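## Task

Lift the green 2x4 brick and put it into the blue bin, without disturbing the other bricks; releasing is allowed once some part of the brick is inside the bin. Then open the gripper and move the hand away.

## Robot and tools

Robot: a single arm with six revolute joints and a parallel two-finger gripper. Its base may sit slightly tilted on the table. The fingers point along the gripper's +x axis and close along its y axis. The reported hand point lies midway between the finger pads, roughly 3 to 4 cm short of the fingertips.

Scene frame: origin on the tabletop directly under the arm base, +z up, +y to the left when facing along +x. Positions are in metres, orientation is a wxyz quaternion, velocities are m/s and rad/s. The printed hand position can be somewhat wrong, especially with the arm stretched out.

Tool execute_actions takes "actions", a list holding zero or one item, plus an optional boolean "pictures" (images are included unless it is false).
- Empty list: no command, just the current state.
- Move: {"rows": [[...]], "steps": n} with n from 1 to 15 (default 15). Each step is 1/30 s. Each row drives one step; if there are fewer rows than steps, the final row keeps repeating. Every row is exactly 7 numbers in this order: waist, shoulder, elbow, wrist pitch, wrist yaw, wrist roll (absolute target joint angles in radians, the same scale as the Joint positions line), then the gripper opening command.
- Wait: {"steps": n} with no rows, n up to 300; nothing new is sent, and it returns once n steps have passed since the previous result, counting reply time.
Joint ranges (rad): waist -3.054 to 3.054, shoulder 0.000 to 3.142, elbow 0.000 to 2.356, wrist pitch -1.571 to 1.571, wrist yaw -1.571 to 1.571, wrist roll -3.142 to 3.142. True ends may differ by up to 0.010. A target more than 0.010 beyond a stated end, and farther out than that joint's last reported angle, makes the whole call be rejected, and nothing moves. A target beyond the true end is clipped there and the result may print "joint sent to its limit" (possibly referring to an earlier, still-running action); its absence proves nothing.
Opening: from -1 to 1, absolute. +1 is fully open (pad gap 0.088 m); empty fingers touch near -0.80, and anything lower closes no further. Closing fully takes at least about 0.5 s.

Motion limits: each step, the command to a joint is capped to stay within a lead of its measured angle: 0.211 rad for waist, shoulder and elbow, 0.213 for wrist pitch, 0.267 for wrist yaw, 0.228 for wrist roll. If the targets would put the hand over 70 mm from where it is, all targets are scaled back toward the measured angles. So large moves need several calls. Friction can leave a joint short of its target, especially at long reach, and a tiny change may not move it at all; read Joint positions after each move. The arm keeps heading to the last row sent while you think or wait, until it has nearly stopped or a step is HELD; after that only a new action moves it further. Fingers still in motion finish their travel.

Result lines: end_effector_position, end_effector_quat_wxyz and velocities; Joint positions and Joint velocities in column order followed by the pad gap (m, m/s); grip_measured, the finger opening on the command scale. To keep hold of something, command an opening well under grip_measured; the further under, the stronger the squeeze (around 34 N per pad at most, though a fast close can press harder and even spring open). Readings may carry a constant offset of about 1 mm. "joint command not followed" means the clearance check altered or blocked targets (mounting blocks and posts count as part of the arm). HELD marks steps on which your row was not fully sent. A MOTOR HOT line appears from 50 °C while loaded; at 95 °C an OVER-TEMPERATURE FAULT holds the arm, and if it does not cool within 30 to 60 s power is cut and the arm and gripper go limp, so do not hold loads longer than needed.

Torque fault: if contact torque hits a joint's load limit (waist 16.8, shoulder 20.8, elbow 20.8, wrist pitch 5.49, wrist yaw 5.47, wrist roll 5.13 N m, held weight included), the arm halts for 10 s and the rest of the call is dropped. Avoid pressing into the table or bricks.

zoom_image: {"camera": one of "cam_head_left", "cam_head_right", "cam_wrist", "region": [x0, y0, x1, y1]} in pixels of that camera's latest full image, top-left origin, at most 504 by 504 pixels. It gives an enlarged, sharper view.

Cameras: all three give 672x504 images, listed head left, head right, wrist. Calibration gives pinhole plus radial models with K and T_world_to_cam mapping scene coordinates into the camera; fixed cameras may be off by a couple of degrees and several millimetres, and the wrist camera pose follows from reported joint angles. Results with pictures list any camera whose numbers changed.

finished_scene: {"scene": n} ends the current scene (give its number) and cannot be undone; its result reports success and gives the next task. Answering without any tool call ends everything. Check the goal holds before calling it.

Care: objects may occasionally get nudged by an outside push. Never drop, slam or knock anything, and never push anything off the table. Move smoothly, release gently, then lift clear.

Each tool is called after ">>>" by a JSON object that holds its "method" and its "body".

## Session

>>> {"method": "execute_actions", "body": {"actions": []}}

Scene clock: 0.00 s of 4185.00 s.
end_effector_position=(+0.3403, +0.2637, +0.0998) grip_measured=+0.854 end_effector_quat_wxyz=(+0.114, +0.688, +0.331, -0.635) end_effector_velocity=(-0.005, -0.001, +0.002) end_effector_angular_velocity=(+0.007, +0.023, +0.011)
Joint positions: [ 0.555  1.171  1.105 -0.544 -0.113  3.084  0.081]
Joint velocities: [-0.002 -0.007 -0.002 -0.022 -0.022 -0.007  0.   ]
Motor temperatures (°C, as the motors report them): [24 27 26 25 26 24]
Heat: hottest shoulder 27 °C (+0.0 °C/min).
camera_calibration (this result's frames):
cam_wrist: T_world_to_cam=[[-0.587952, 0.762268, 0.270665, -0.0211508], [0.753244, 0.393974, 0.526695, -0.393068], [0.294848, 0.513548, -0.805812, -0.0833665], [0, 0, 0, 1]] pos_world=[0.308221, 0.213794, 0.145574]

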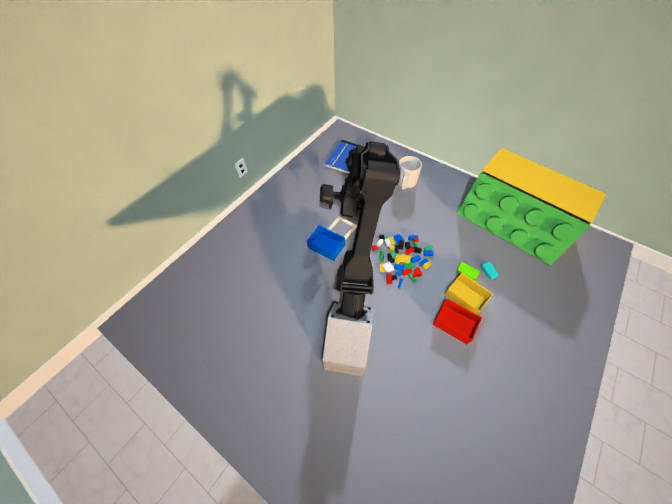

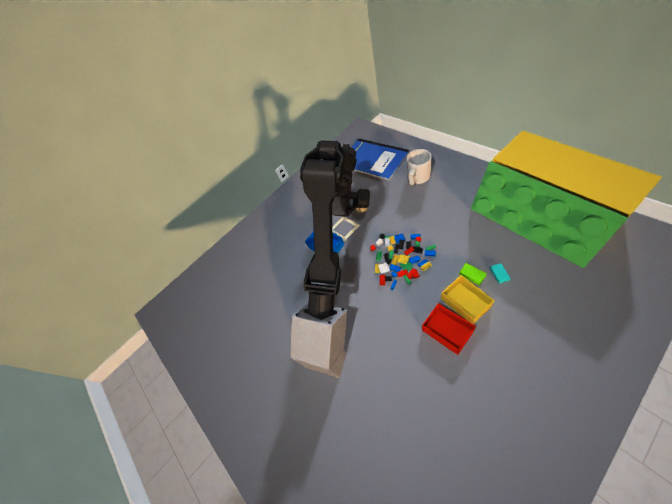

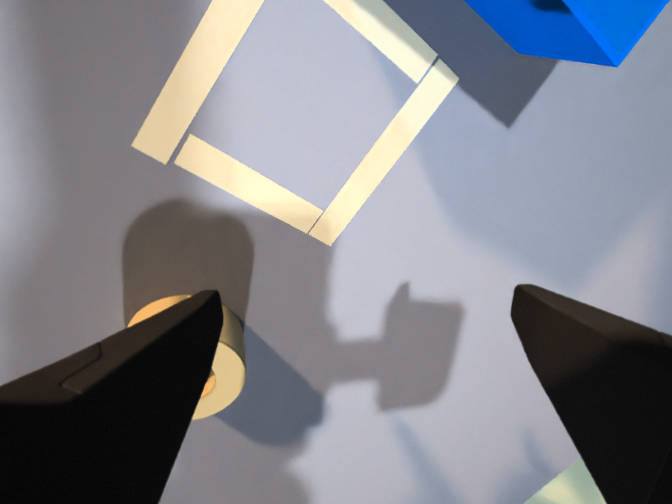

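>>> {"method": "zoom_image", "body": {"camera": "cam_head_left", "region": [365,225,445,295]}}

>>> {"method": "execute_actions", "body": {"actions": [{"rows":[[-0.1,0.7,0.95,-0.9,-0.3,1.5,1]]}], "pictures": false}}

>>> {"method": "execute_actions", "body": {"actions": [{"steps":20}]}}

Region (365, 225, 445, 295) of cam_head_left's 672x504 image, scaled by 6.300, with more detail than that image has; it fills the top 441 rows of this view, and the rest is white.

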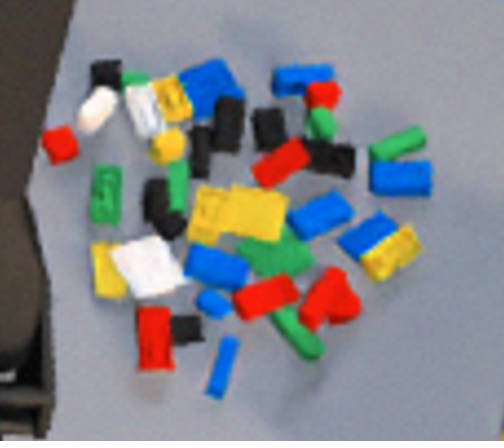

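Scene clock: 1.63 s of 4185.00 s.
end_effector_position=(+0.3272, +0.1058, +0.1873) grip_measured=+1.000 end_effector_quat_wxyz=(+0.397, +0.642, +0.360, -0.549) end_effector_velocity=(-0.006, -0.050, +0.004) end_effector_angular_velocity=(-0.393, -0.051, +1.637)
Joint positions: [-0.074  0.718  0.964 -0.892 -0.292  2.208  0.088]
Joint velocities: [-0.247 -0.022 -0.027 -0.066 -0.037 -1.839  0.   ]
Motor temperatures (°C, as the motors report them): [24 27 26 25 26 24]
Heat: hottest shoulder 27 °C (+0.0 °C/min).
Steps of this call (steps 1 to 34: nothing new was sent; steps 35 to 49: all 15 steps of this action). Readings (joint positions):
35: [0.534 1.150 1.090 -0.560 -0.156 3.041]
36: [0.491 1.117 1.065 -0.619 -0.190 2.987]
38: [0.384 1.023 1.009 -0.736 -0.230 2.877]
42: [0.153 0.823 0.966 -0.854 -0.275 2.634]
49: the state above

Scene clock: 2.30 s of 4185.00 s.
end_effector_position=(+0.3269, +0.1015, +0.1888) grip_measured=+1.000 end_effector_quat_wxyz=(+0.594, +0.468, +0.519, -0.398) end_effector_velocity=(+0.001, +0.001, +0.001) end_effector_angular_velocity=(-0.000, -0.012, +0.054)
Joint positions: [-0.096  0.711  0.962 -0.897 -0.295  1.507  0.088]
Joint velocities: [-0.002 -0.007 -0.002  0.007 -0.007 -0.051  0.   ]
Motor temperatures (°C, as the motors report them): [24 27 26 25 26 24]
Heat: hottest shoulder 27 °C (+0.0 °C/min).
Steps of this call (steps 1 to 20: the robot went on to your last target). Readings (joint positions):
1: [-0.080 0.717 0.963 -0.894 -0.293 2.147]
2: [-0.085 0.716 0.962 -0.895 -0.293 2.086]
4: [-0.090 0.714 0.962 -0.896 -0.294 1.965]
8: [-0.095 0.712 0.962 -0.897 -0.295 1.721]
20: the state above
camera_calibration (this result's frames):
cam_wrist: T_world_to_cam=[[-0.963555, -0.229213, -0.137926, 0.371057], [-0.264981, 0.888544, 0.374532, -0.0545273], [0.0367061, 0.39743, -0.916898, 0.192719], [0, 0, 0, 1]] pos_world=[0.336011, 0.0569088, 0.248304]

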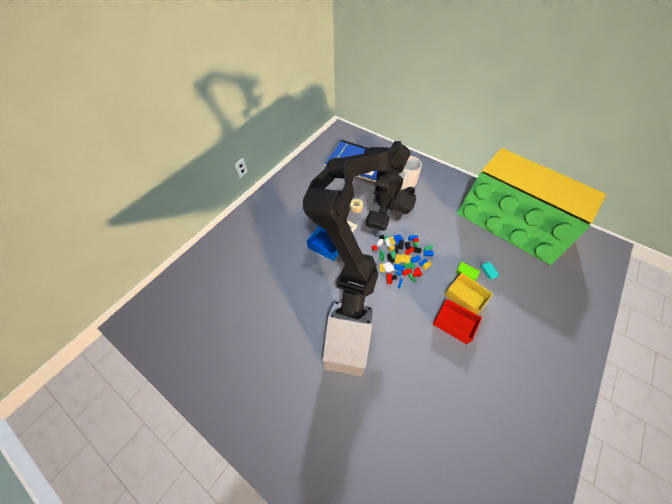

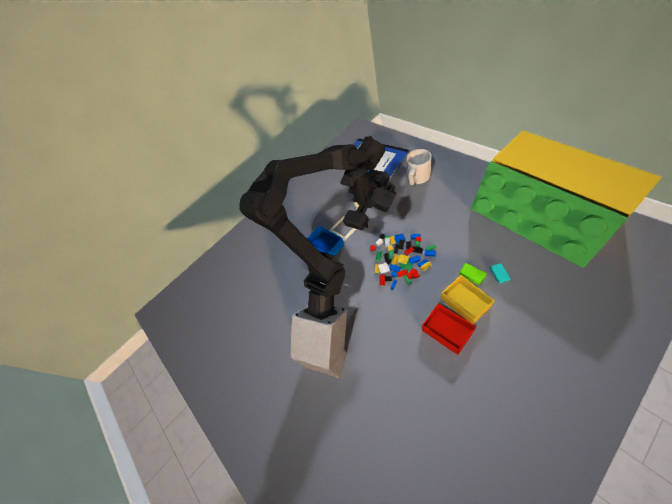

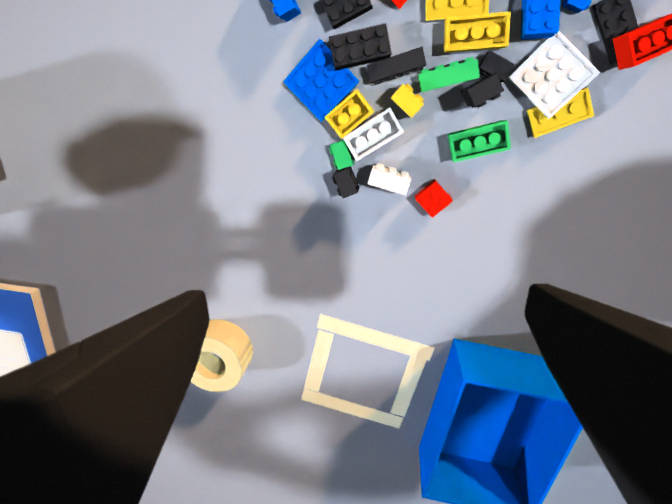

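>>> {"method": "execute_actions", "body": {"actions": [{"rows":[[-0.041,0.938,0.606,-0.473,-0.268,-0.28,-0.2]]}], "pictures": false}}

>>> {"method": "execute_actions", "body": {"actions": [{"steps":26}]}}

Scene clock: 4.93 s of 4185.00 s.
end_effector_position=(+0.2817, +0.0683, +0.0707) grip_measured=-0.190 end_effector_quat_wxyz=(+0.683, +0.176, +0.687, -0.175) end_effector_velocity=(+0.003, +0.001, -0.001) end_effector_angular_velocity=(+0.016, -0.020, +1.856)
Joint positions: [-0.046  0.927  0.619 -0.483 -0.274  0.679  0.03 ]
Joint velocities: [-0.002  0.002 -0.002  0.022 -0.007 -1.853 -0.005]
Motor temperatures (°C, as the motors report them): [24 28 27 25 26 24]
Heat: hottest shoulder 28 °C (+0.0 °C/min).
Steps of this call (steps 1 to 30: the robot went on to your last target; steps 31 to 64: nothing new was sent; steps 65 to 79: all 15 steps of this action). Readings (joint positions):
65: [-0.092 0.724 0.942 -0.866 -0.295 1.467]
66: [-0.084 0.741 0.918 -0.816 -0.295 1.423]
68: [-0.070 0.804 0.851 -0.732 -0.288 1.335]
72: [-0.052 0.905 0.677 -0.565 -0.276 1.105]
79: the state above

Scene clock: 5.80 s of 4185.00 s.
end_effector_position=(+0.2819, +0.0684, +0.0702) grip_measured=-0.200 end_effector_quat_wxyz=(+0.689, -0.158, +0.689, +0.160) end_effector_velocity=(+0.004, -0.001, +0.000) end_effector_angular_velocity=(-0.005, -0.023, +0.055)
Joint positions: [-0.045  0.927  0.616 -0.476 -0.273 -0.275  0.029]
Joint velocities: [-0.002 -0.002 -0.002  0.022  0.007 -0.051 -0.   ]
Motor temperatures (°C, as the motors report them): [24 28 27 25 26 24]
Heat: hottest shoulder 28 °C (+10.3 °C/min).
Steps of this call (steps 1 to 26: the robot went on to your last target). Readings (joint positions):
1: [-0.045 0.927 0.619 -0.482 -0.274 0.619]
2: [-0.045 0.927 0.618 -0.481 -0.274 0.557]
4: [-0.045 0.927 0.617 -0.478 -0.274 0.436]
8: [-0.045 0.927 0.616 -0.476 -0.274 0.193]
26: the state above
camera_calibration (this result's frames):
cam_wrist: T_world_to_cam=[[0.423049, -0.906105, 0.00178201, -0.050631], [-0.831607, -0.387484, 0.397852, 0.252725], [-0.359806, -0.169793, -0.917448, 0.249372], [0, 0, 0, 1]] pos_world=[0.321313, 0.0943915, 0.128329]

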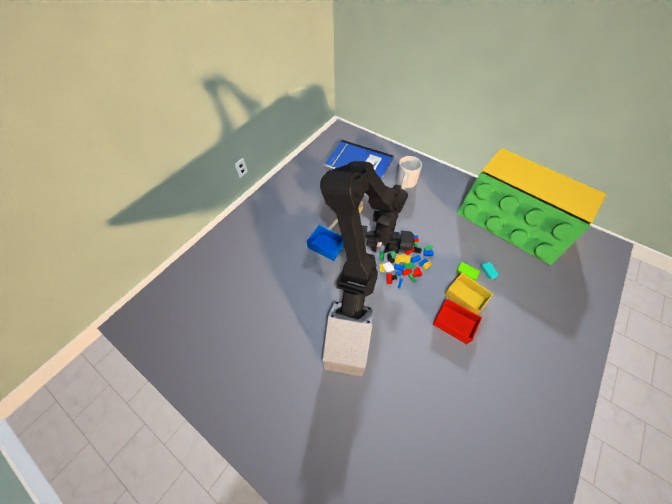

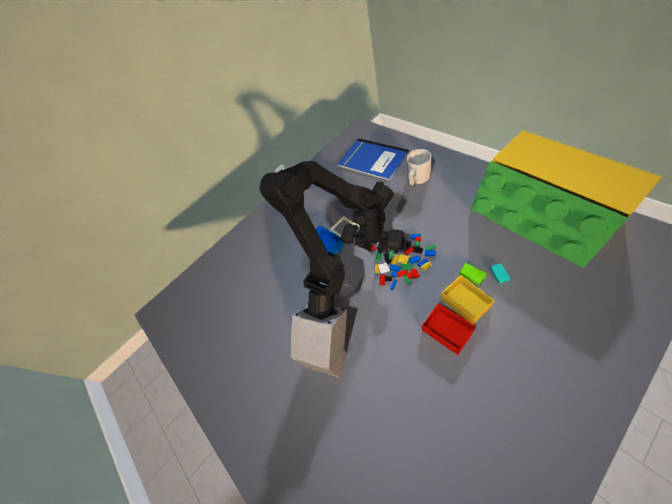

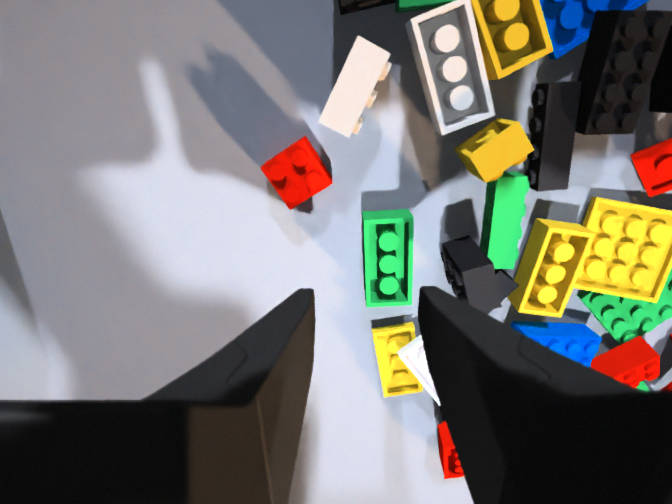

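>>> {"method": "execute_actions", "body": {"actions": [{"rows":[[-0.083,0.998,0.58,-0.393,-0.298,-0.31,-0.3]]}]}}

Scene clock: 7.73 s of 4185.00 s.
end_effector_position=(+0.2815, +0.0574, +0.0563) grip_measured=-0.299 end_effector_quat_wxyz=(+0.689, -0.162, +0.688, +0.161) end_effector_velocity=(+0.002, -0.003, +0.000) end_effector_angular_velocity=(-0.011, -0.010, +0.019)
Joint positions: [-0.079  0.985  0.587 -0.396 -0.293 -0.307  0.024]
Joint velocities: [-0.007 -0.002 -0.002  0.007  0.007 -0.022 -0.001]
Motor temperatures (°C, as the motors report them): [24 28 27 25 26 24]
Heat: hottest shoulder 28 °C (+7.8 °C/min).
Steps of this call (steps 1 to 30: the robot went on to your last target; steps 31 to 43: nothing new was sent; steps 44 to 58: all 15 steps of this action). Readings (joint positions):
44: [-0.048 0.935 0.611 -0.457 -0.276 -0.285]
45: [-0.056 0.946 0.607 -0.435 -0.279 -0.291]
47: [-0.069 0.969 0.600 -0.418 -0.283 -0.299]
51: [-0.077 0.984 0.588 -0.403 -0.290 -0.305]
58: the state above
camera_calibration (this result's frames):
cam_wrist: T_world_to_cam=[[0.429303, -0.903136, 0.00674063, -0.0626033], [-0.8295, -0.391326, 0.398489, 0.253258], [-0.357252, -0.176664, -0.917148, 0.234285], [0, 0, 0, 1]] pos_world=[0.320653, 0.0839571, 0.114376]

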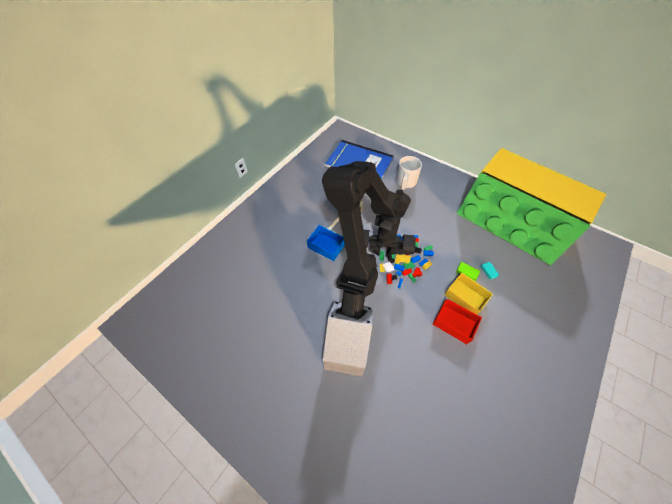

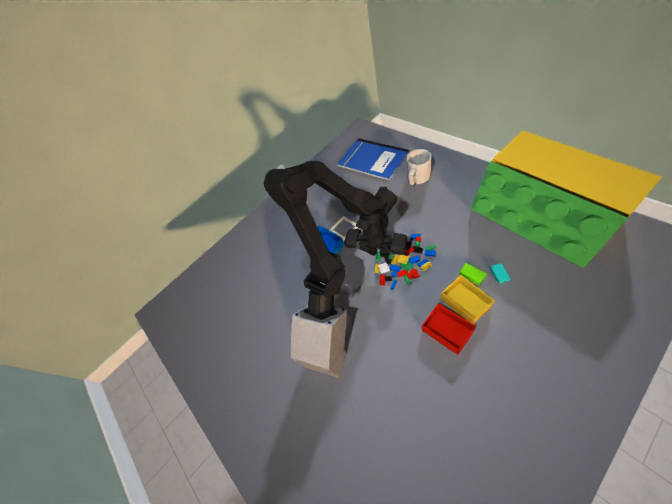

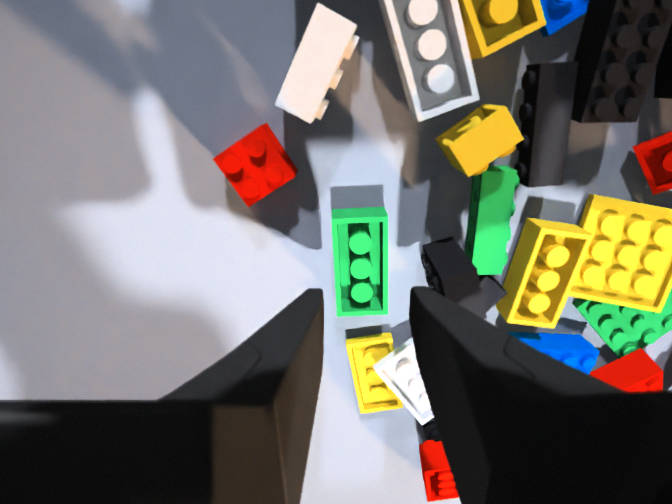

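>>> {"method": "execute_actions", "body": {"actions": [{"rows":[[-0.06,1.03,0.58,-0.36,-0.285,-0.31,-0.3],[-0.055,1.04,0.575,-0.34,-0.28,-0.31,-0.3],[-0.04,1.072,0.57,-0.305,-0.273,-0.31,-0.3]]}]}}

Scene clock: 8.97 s of 4185.00 s.
end_effector_position=(+0.2819, +0.0605, +0.0391) grip_measured=-0.300 end_effector_quat_wxyz=(+0.685, -0.167, +0.687, +0.173) end_effector_velocity=(-0.001, +0.001, -0.002) end_effector_angular_velocity=(+0.009, +0.004, +0.038)
Joint positions: [-0.044  1.058  0.577 -0.309 -0.279 -0.307  0.024]
Joint velocities: [ 0.002  0.007 -0.002  0.007 -0.007 -0.037 -0.   ]
Motor temperatures (°C, as the motors report them): [24 28 27 25 26 24]
Heat: hottest shoulder 28 °C (+6.7 °C/min).
Steps of this call (steps 1 to 15: the robot went on to your last target; steps 16 to 22: nothing new was sent; steps 23 to 37: all 15 steps of this action). Readings (joint positions):
23: [-0.078 0.990 0.587 -0.389 -0.293 -0.307]
24: [-0.074 0.998 0.587 -0.375 -0.293 -0.307]
26: [-0.061 1.025 0.586 -0.341 -0.288 -0.307]
30: [-0.047 1.054 0.578 -0.319 -0.281 -0.307]
37: the state above
camera_calibration (this result's frames):
cam_wrist: T_world_to_cam=[[0.452036, -0.891989, -0.00443216, -0.0664443], [-0.817145, -0.416089, 0.398929, 0.259676], [-0.357685, -0.176709, -0.916971, 0.219296], [0, 0, 0, 1]] pos_world=[0.320667, 0.087532, 0.097201]

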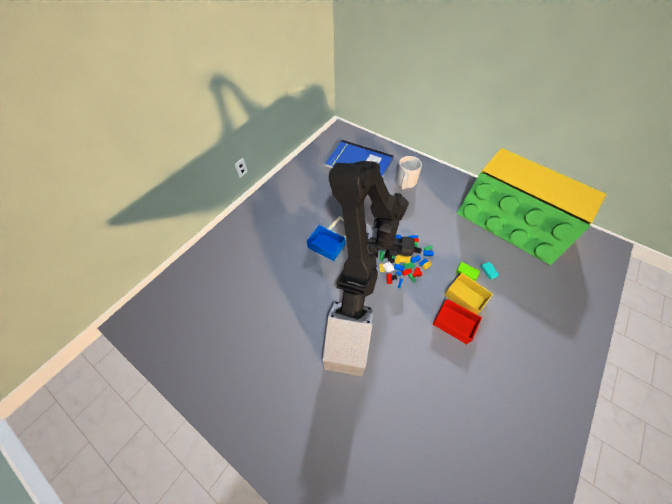

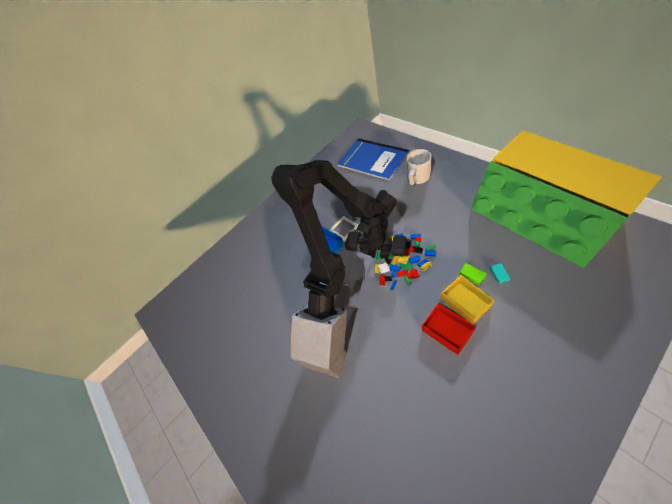

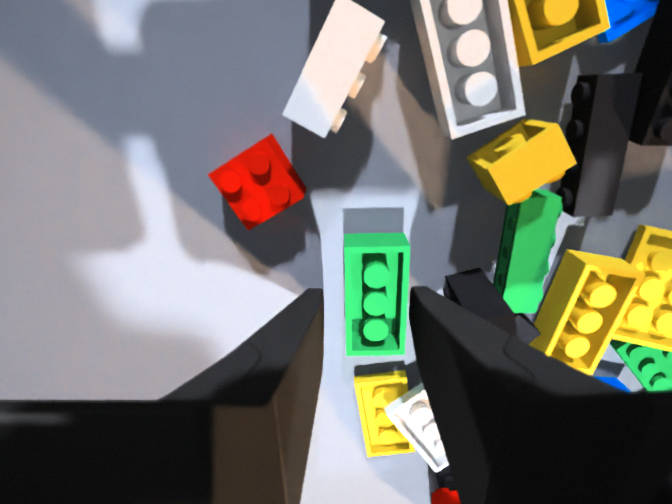

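>>> {"method": "execute_actions", "body": {"actions": [{"rows":[[-0.055,1.072,0.57,-0.305,-0.273,-0.31,-0.36],[-0.055,1.072,0.57,-0.305,-0.273,-0.31,-0.42],[-0.055,1.072,0.57,-0.305,-0.273,-0.31,-0.48],[-0.055,1.072,0.57,-0.305,-0.273,-0.31,-0.65]],"steps":12}], "pictures": false}}

>>> {"method": "execute_actions", "body": {"actions": [{"rows":[[-0.06,1.0,0.59,-0.4,-0.28,-0.31,-0.65],[-0.07,0.95,0.61,-0.45,-0.28,-0.31,-0.65],[-0.08,0.9,0.63,-0.5,-0.28,-0.31,-0.65],[-0.08,0.7,0.8,-0.8,-0.28,-0.31,-0.65]],"steps":13}]}}

>>> {"method": "execute_actions", "body": {"actions": [{"rows":[[0.8,0.8,0.83,-0.8,0.3,0.6,-0.65]]}], "pictures": false}}

>>> {"method": "execute_actions", "body": {"actions": [{"rows":[[1.163,1.065,0.818,-0.705,0.57,1.05,-0.65]]}]}}

Scene clock: 11.90 s of 4185.00 s.
end_effector_position=(+0.2826, +0.0585, +0.0392) grip_measured=-0.484 end_effector_quat_wxyz=(+0.686, -0.167, +0.687, +0.170) end_effector_velocity=(-0.005, -0.003, +0.000) end_effector_angular_velocity=(-0.012, +0.019, -0.000)
Joint positions: [-0.051  1.059  0.577 -0.308 -0.278 -0.307  0.015]
Joint velocities: [-0.002 -0.002 -0.002 -0.022  0.007 -0.007 -0.001]
Motor temperatures (°C, as the motors report them): [24 28 27 25 26 24]
Heat: hottest shoulder 28 °C (+5.0 °C/min).
Steps of this call (steps 1 to 15: the robot went on to your last target; steps 16 to 76: nothing new was sent; steps 77 to 88: all 12 steps of this action). Readings (joint positions):
77: [-0.044 1.059 0.577 -0.308 -0.278 -0.307]
78: [-0.045 1.059 0.577 -0.308 -0.278 -0.307]
80: [-0.048 1.059 0.577 -0.308 -0.278 -0.307]
84: [-0.051 1.059 0.577 -0.308 -0.278 -0.307]
88: the state above

Scene clock: 12.33 s of 4185.00 s.
end_effector_position=(+0.3050, +0.0880, +0.1484) grip_measured=-0.485 end_effector_quat_wxyz=(+0.721, -0.180, +0.649, +0.165) end_effector_velocity=(-0.084, -0.012, +0.005) end_effector_angular_velocity=(-0.055, +0.348, -0.088)
Joint positions: [-0.075  0.715  0.793 -0.765 -0.278 -0.307  0.015]
Joint velocities: [-0.007 -0.056  0.007 -0.432 -0.007 -0.022 -0.   ]
Motor temperatures (°C, as the motors report them): [24 28 27 25 26 24]
Heat: hottest shoulder 28 °C (+4.9 °C/min).
Steps of this call (steps 1 to 13: all 13 steps of this action). Readings (joint positions):
1: [-0.052 1.054 0.578 -0.322 -0.278 -0.307]
2: [-0.055 1.039 0.582 -0.359 -0.278 -0.307]
4: [-0.064 0.982 0.605 -0.453 -0.278 -0.307]
8: [-0.073 0.819 0.735 -0.630 -0.278 -0.307]
13: the state above
camera_calibration (this result's frames):
cam_wrist: T_world_to_cam=[[0.456239, -0.888527, 0.0486457, -0.0613989], [-0.852427, -0.420707, 0.310442, 0.270634], [-0.25537, -0.183102, -0.949347, 0.306844], [0, 0, 0, 1]] pos_world=[0.337067, 0.115487, 0.210272]

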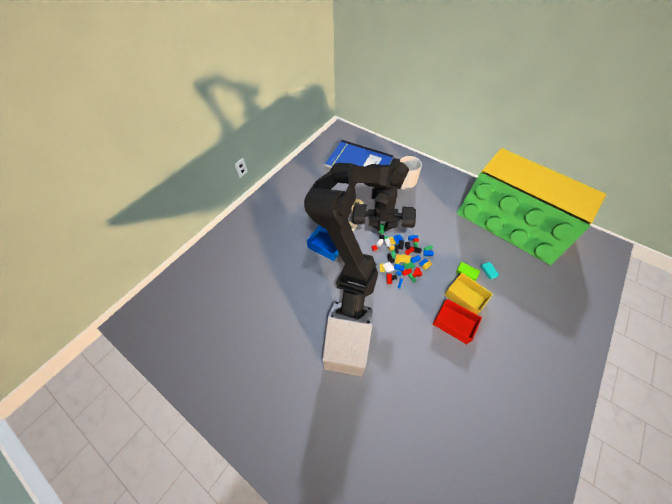

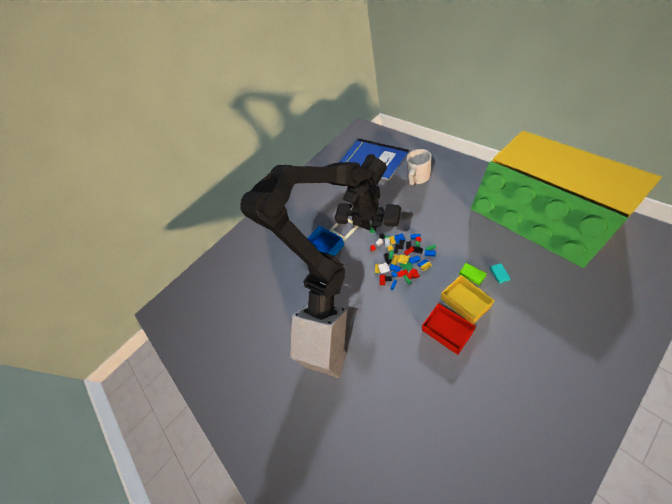

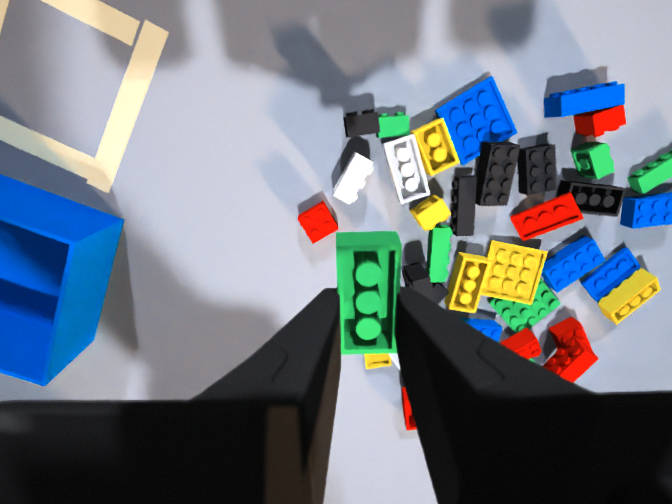

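Scene clock: 12.83 s of 4185.00 s.
end_effector_position=(+0.2606, +0.1765, +0.1380) grip_measured=-0.484 end_effector_quat_wxyz=(+0.712, -0.058, +0.696, +0.068) end_effector_velocity=(-0.118, +0.174, +0.030) end_effector_angular_velocity=(+0.584, +0.288, -0.093)
Joint positions: [ 0.719  0.787  0.82  -0.796  0.283  0.528  0.015]
Joint velocities: [ 0.94   0.012 -0.002 -0.007  0.051  0.74   0.   ]
Motor temperatures (°C, as the motors report them): [24 28 27 25 26 24]
Heat: hottest shoulder 28 °C (+4.7 °C/min).
Steps of this call (steps 1 to 15: all 15 steps of this action). Readings (joint positions):
1: [-0.042 0.724 0.797 -0.778 -0.214 -0.255]
2: [0.015 0.738 0.802 -0.782 -0.140 -0.193]
4: [0.129 0.768 0.810 -0.787 -0.001 -0.071]
8: [0.353 0.785 0.814 -0.795 0.212 0.173]
15: the state above

Scene clock: 13.33 s of 4185.00 s.
end_effector_position=(+0.2034, +0.2435, +0.1111) grip_measured=-0.485 end_effector_quat_wxyz=(+0.706, -0.012, +0.708, +0.014) end_effector_velocity=(-0.007, +0.006, +0.003) end_effector_angular_velocity=(+0.011, +0.000, -0.072)
Joint positions: [ 1.154  1.051  0.817 -0.708  0.562  1.039  0.015]
Joint velocities: [ 0.046  0.007  0.002 -0.007  0.022  0.11  -0.   ]
Motor temperatures (°C, as the motors report them): [24 28 27 25 26 24]
Heat: hottest shoulder 28 °C (+4.5 °C/min).
Steps of this call (steps 1 to 15: all 15 steps of this action). Readings (joint positions):
1: [0.766 0.814 0.821 -0.788 0.348 0.586]
2: [0.820 0.855 0.824 -0.755 0.420 0.649]
4: [0.929 0.957 0.829 -0.726 0.488 0.770]
8: [1.106 1.046 0.817 -0.717 0.536 0.964]
15: the state above
camera_calibration (this result's frames):
cam_wrist: T_world_to_cam=[[0.0216556, -0.999763, 0.00202015, 0.245582], [-0.91561, -0.0190213, 0.401618, 0.165964], [-0.401484, -0.0105469, -0.915805, 0.257885], [0, 0, 0, 1]] pos_world=[0.250177, 0.2514, 0.169022]

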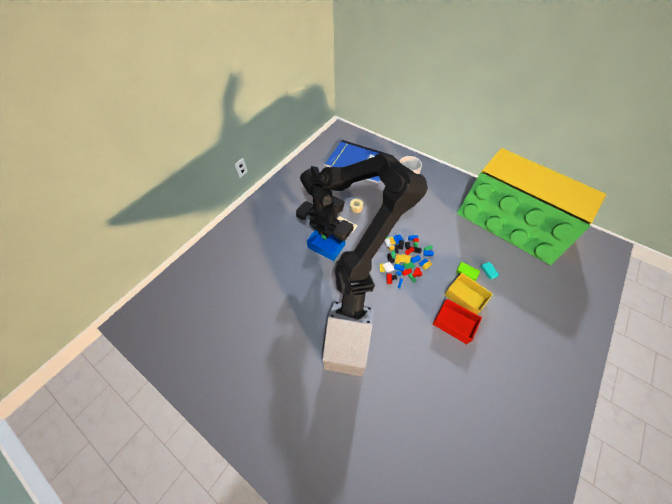

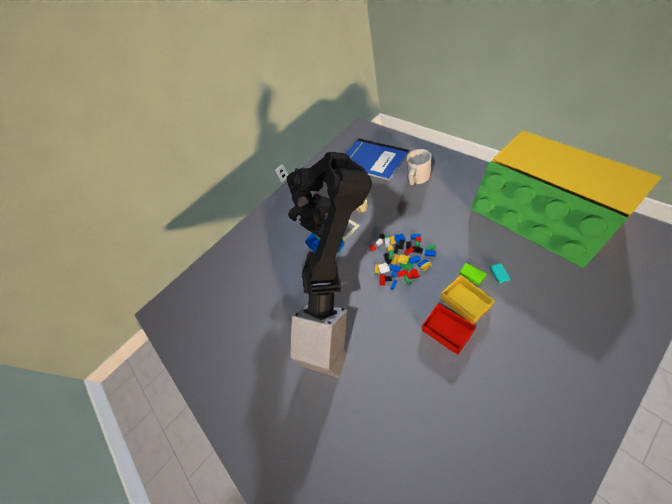

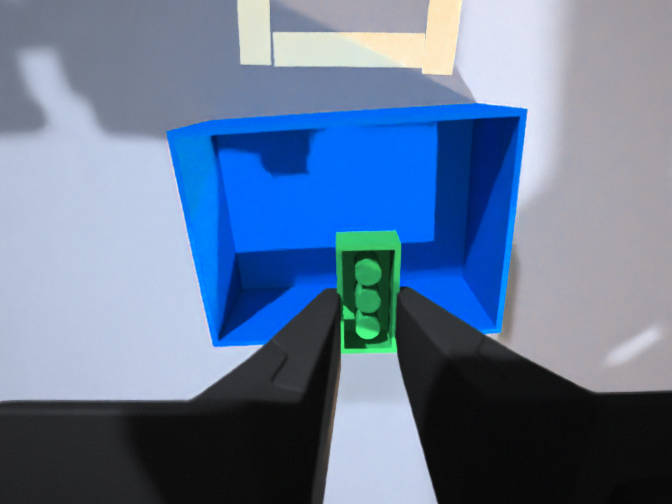

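>>> {"method": "execute_actions", "body": {"actions": [{"rows":[[1.12,1.1,0.79,-0.63,0.54,1.02,-0.65],[1.09,1.13,0.77,-0.56,0.52,0.99,-0.65],[1.06,1.16,0.75,-0.5,0.5,0.96,-0.65],[1.015,1.203,0.723,-0.416,0.478,0.93,-0.65]]}]}}

>>> {"method": "execute_actions", "body": {"actions": [{"rows":[[1.015,1.203,0.723,-0.416,0.478,0.93,-0.3]],"steps":9}], "pictures": false}}

>>> {"method": "execute_actions", "body": {"actions": [{"rows":[[1.2,0.9,0.92,-0.95,0.57,1.05,-0.3]]}]}}

Scene clock: 15.40 s of 4185.00 s.
end_effector_position=(+0.2021, +0.2437, +0.0556) grip_measured=-0.485 end_effector_quat_wxyz=(+0.707, -0.008, +0.708, +0.007) end_effector_velocity=(-0.001, +0.000, -0.003) end_effector_angular_velocity=(+0.012, +0.023, +0.009)
Joint positions: [ 1.021  1.19   0.729 -0.423  0.485  0.935  0.015]
Joint velocities: [-0.017  0.002 -0.002  0.007 -0.037 -0.022 -0.   ]
Motor temperatures (°C, as the motors report them): [24 28 27 25 26 24]
Heat: hottest shoulder 28 °C (+3.9 °C/min).
Steps of this call (steps 1 to 15: the robot went on to your last target; steps 16 to 47: nothing new was sent; steps 48 to 62: all 15 steps of this action). Readings (joint positions):
48: [1.156 1.057 0.815 -0.692 0.565 1.044]
49: [1.143 1.067 0.809 -0.655 0.557 1.031]
51: [1.100 1.107 0.788 -0.558 0.527 0.992]
55: [1.034 1.180 0.740 -0.462 0.495 0.949]
62: the state above
camera_calibration (this result's frames):
cam_wrist: T_world_to_cam=[[0.00491122, -0.999962, 0.00715727, 0.249071], [-0.91665, -0.00164126, 0.399687, 0.183126], [-0.399661, -0.00852366, -0.916624, 0.205779], [0, 0, 0, 1]] pos_world=[0.248881, 0.251116, 0.113646]

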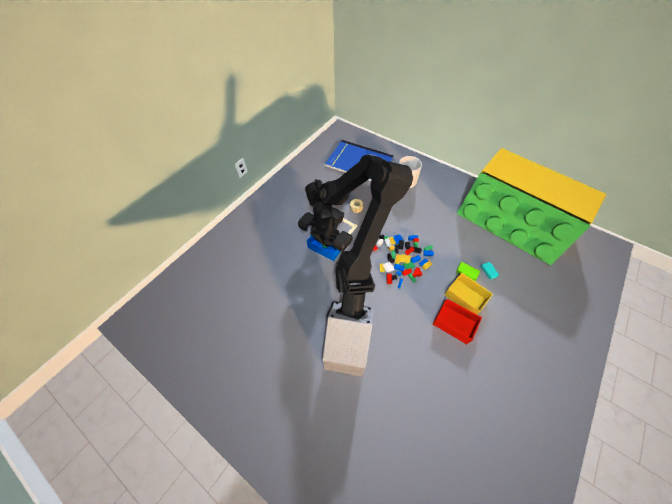

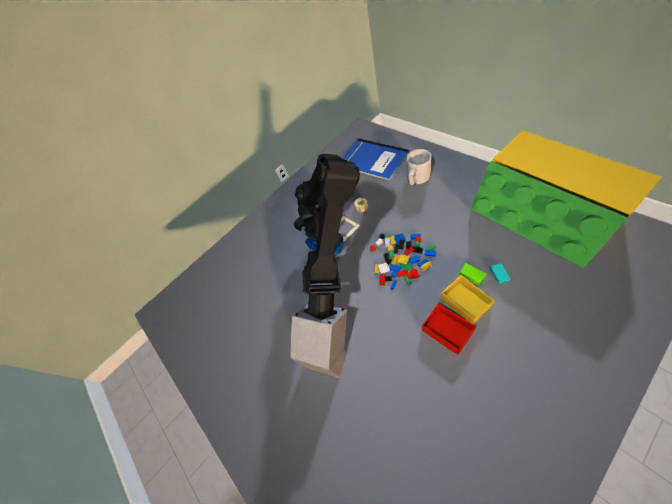

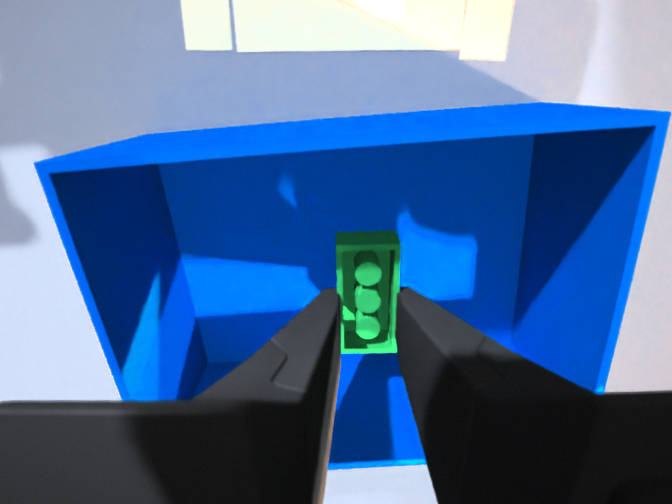

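Scene clock: 15.70 s of 4185.00 s.
end_effector_position=(+0.2026, +0.2443, +0.0555) grip_measured=-0.319 end_effector_quat_wxyz=(+0.707, -0.007, +0.707, +0.008) end_effector_velocity=(-0.002, -0.002, -0.000) end_effector_angular_velocity=(-0.003, +0.009, -0.006)
Joint positions: [ 1.019  1.19   0.729 -0.419  0.483  0.933  0.023]
Joint velocities: [-0.002 -0.002 -0.002 -0.007 -0.007  0.007  0.009]
Motor temperatures (°C, as the motors report them): [24 28 27 25 26 24]
Heat: hottest shoulder 28 °C (+3.8 °C/min).
Steps of this call (steps 1 to 9: all 9 steps of this action). Readings (joint positions):
1: [1.020 1.190 0.729 -0.422 0.484 0.934]
2: [1.020 1.190 0.729 -0.421 0.484 0.934]
4: [1.020 1.190 0.729 -0.419 0.484 0.933]
8: [1.019 1.190 0.729 -0.419 0.483 0.933]
9: the state above

Scene clock: 16.20 s of 4185.00 s.
end_effector_position=(+0.2209, +0.2315, +0.1603) grip_measured=-0.300 end_effector_quat_wxyz=(+0.704, -0.002, +0.709, +0.032) end_effector_velocity=(-0.015, -0.026, -0.000) end_effector_angular_velocity=(-0.110, +0.054, +0.086)
Joint positions: [ 1.195  0.909  0.917 -0.931  0.564  1.046  0.024]
Joint velocities: [ 0.012 -0.002 -0.002 -0.154  0.007  0.007  0.   ]
Motor temperatures (°C, as the motors report them): [24 28 27 25 26 24]
Heat: hottest shoulder 28 °C (+3.7 °C/min).
Steps of this call (steps 1 to 15: all 15 steps of this action). Readings (joint positions):
1: [1.032 1.178 0.745 -0.454 0.493 0.948]
2: [1.060 1.157 0.763 -0.500 0.502 0.966]
4: [1.117 1.086 0.814 -0.579 0.521 0.996]
8: [1.180 0.936 0.908 -0.793 0.557 1.033]
15: the state above
camera_calibration (this result's frames):
cam_wrist: T_world_to_cam=[[0.031638, -0.998805, -0.0372463, 0.237032], [-0.913703, -0.0440075, 0.403992, 0.167013], [-0.405148, 0.0212505, -0.914004, 0.303106], [0, 0, 0, 1]] pos_world=[0.267904, 0.237658, 0.218397]

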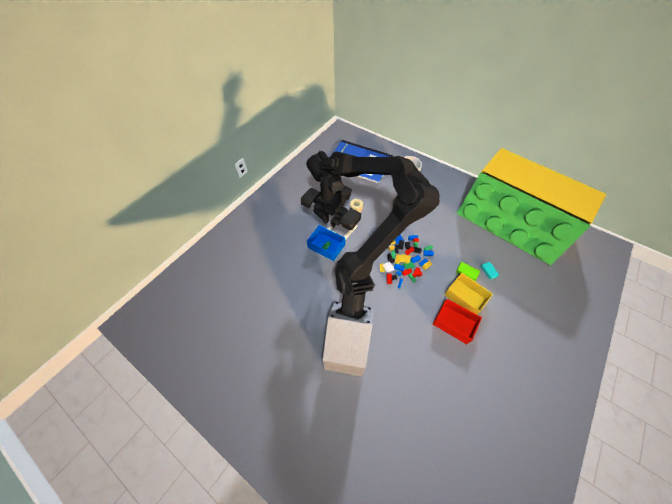

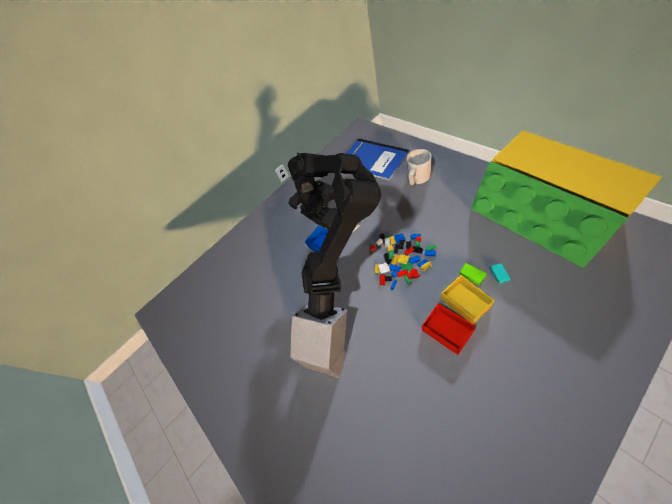

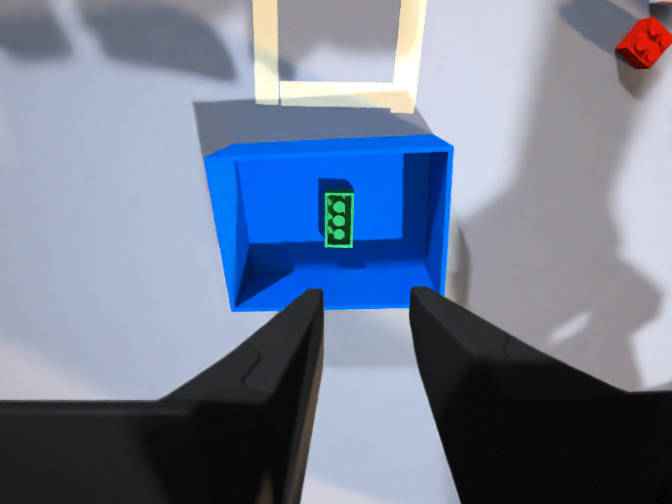

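>>> {"method": "finished_scene", "body": {"scene": 2}}

The scene is finished: the task was done.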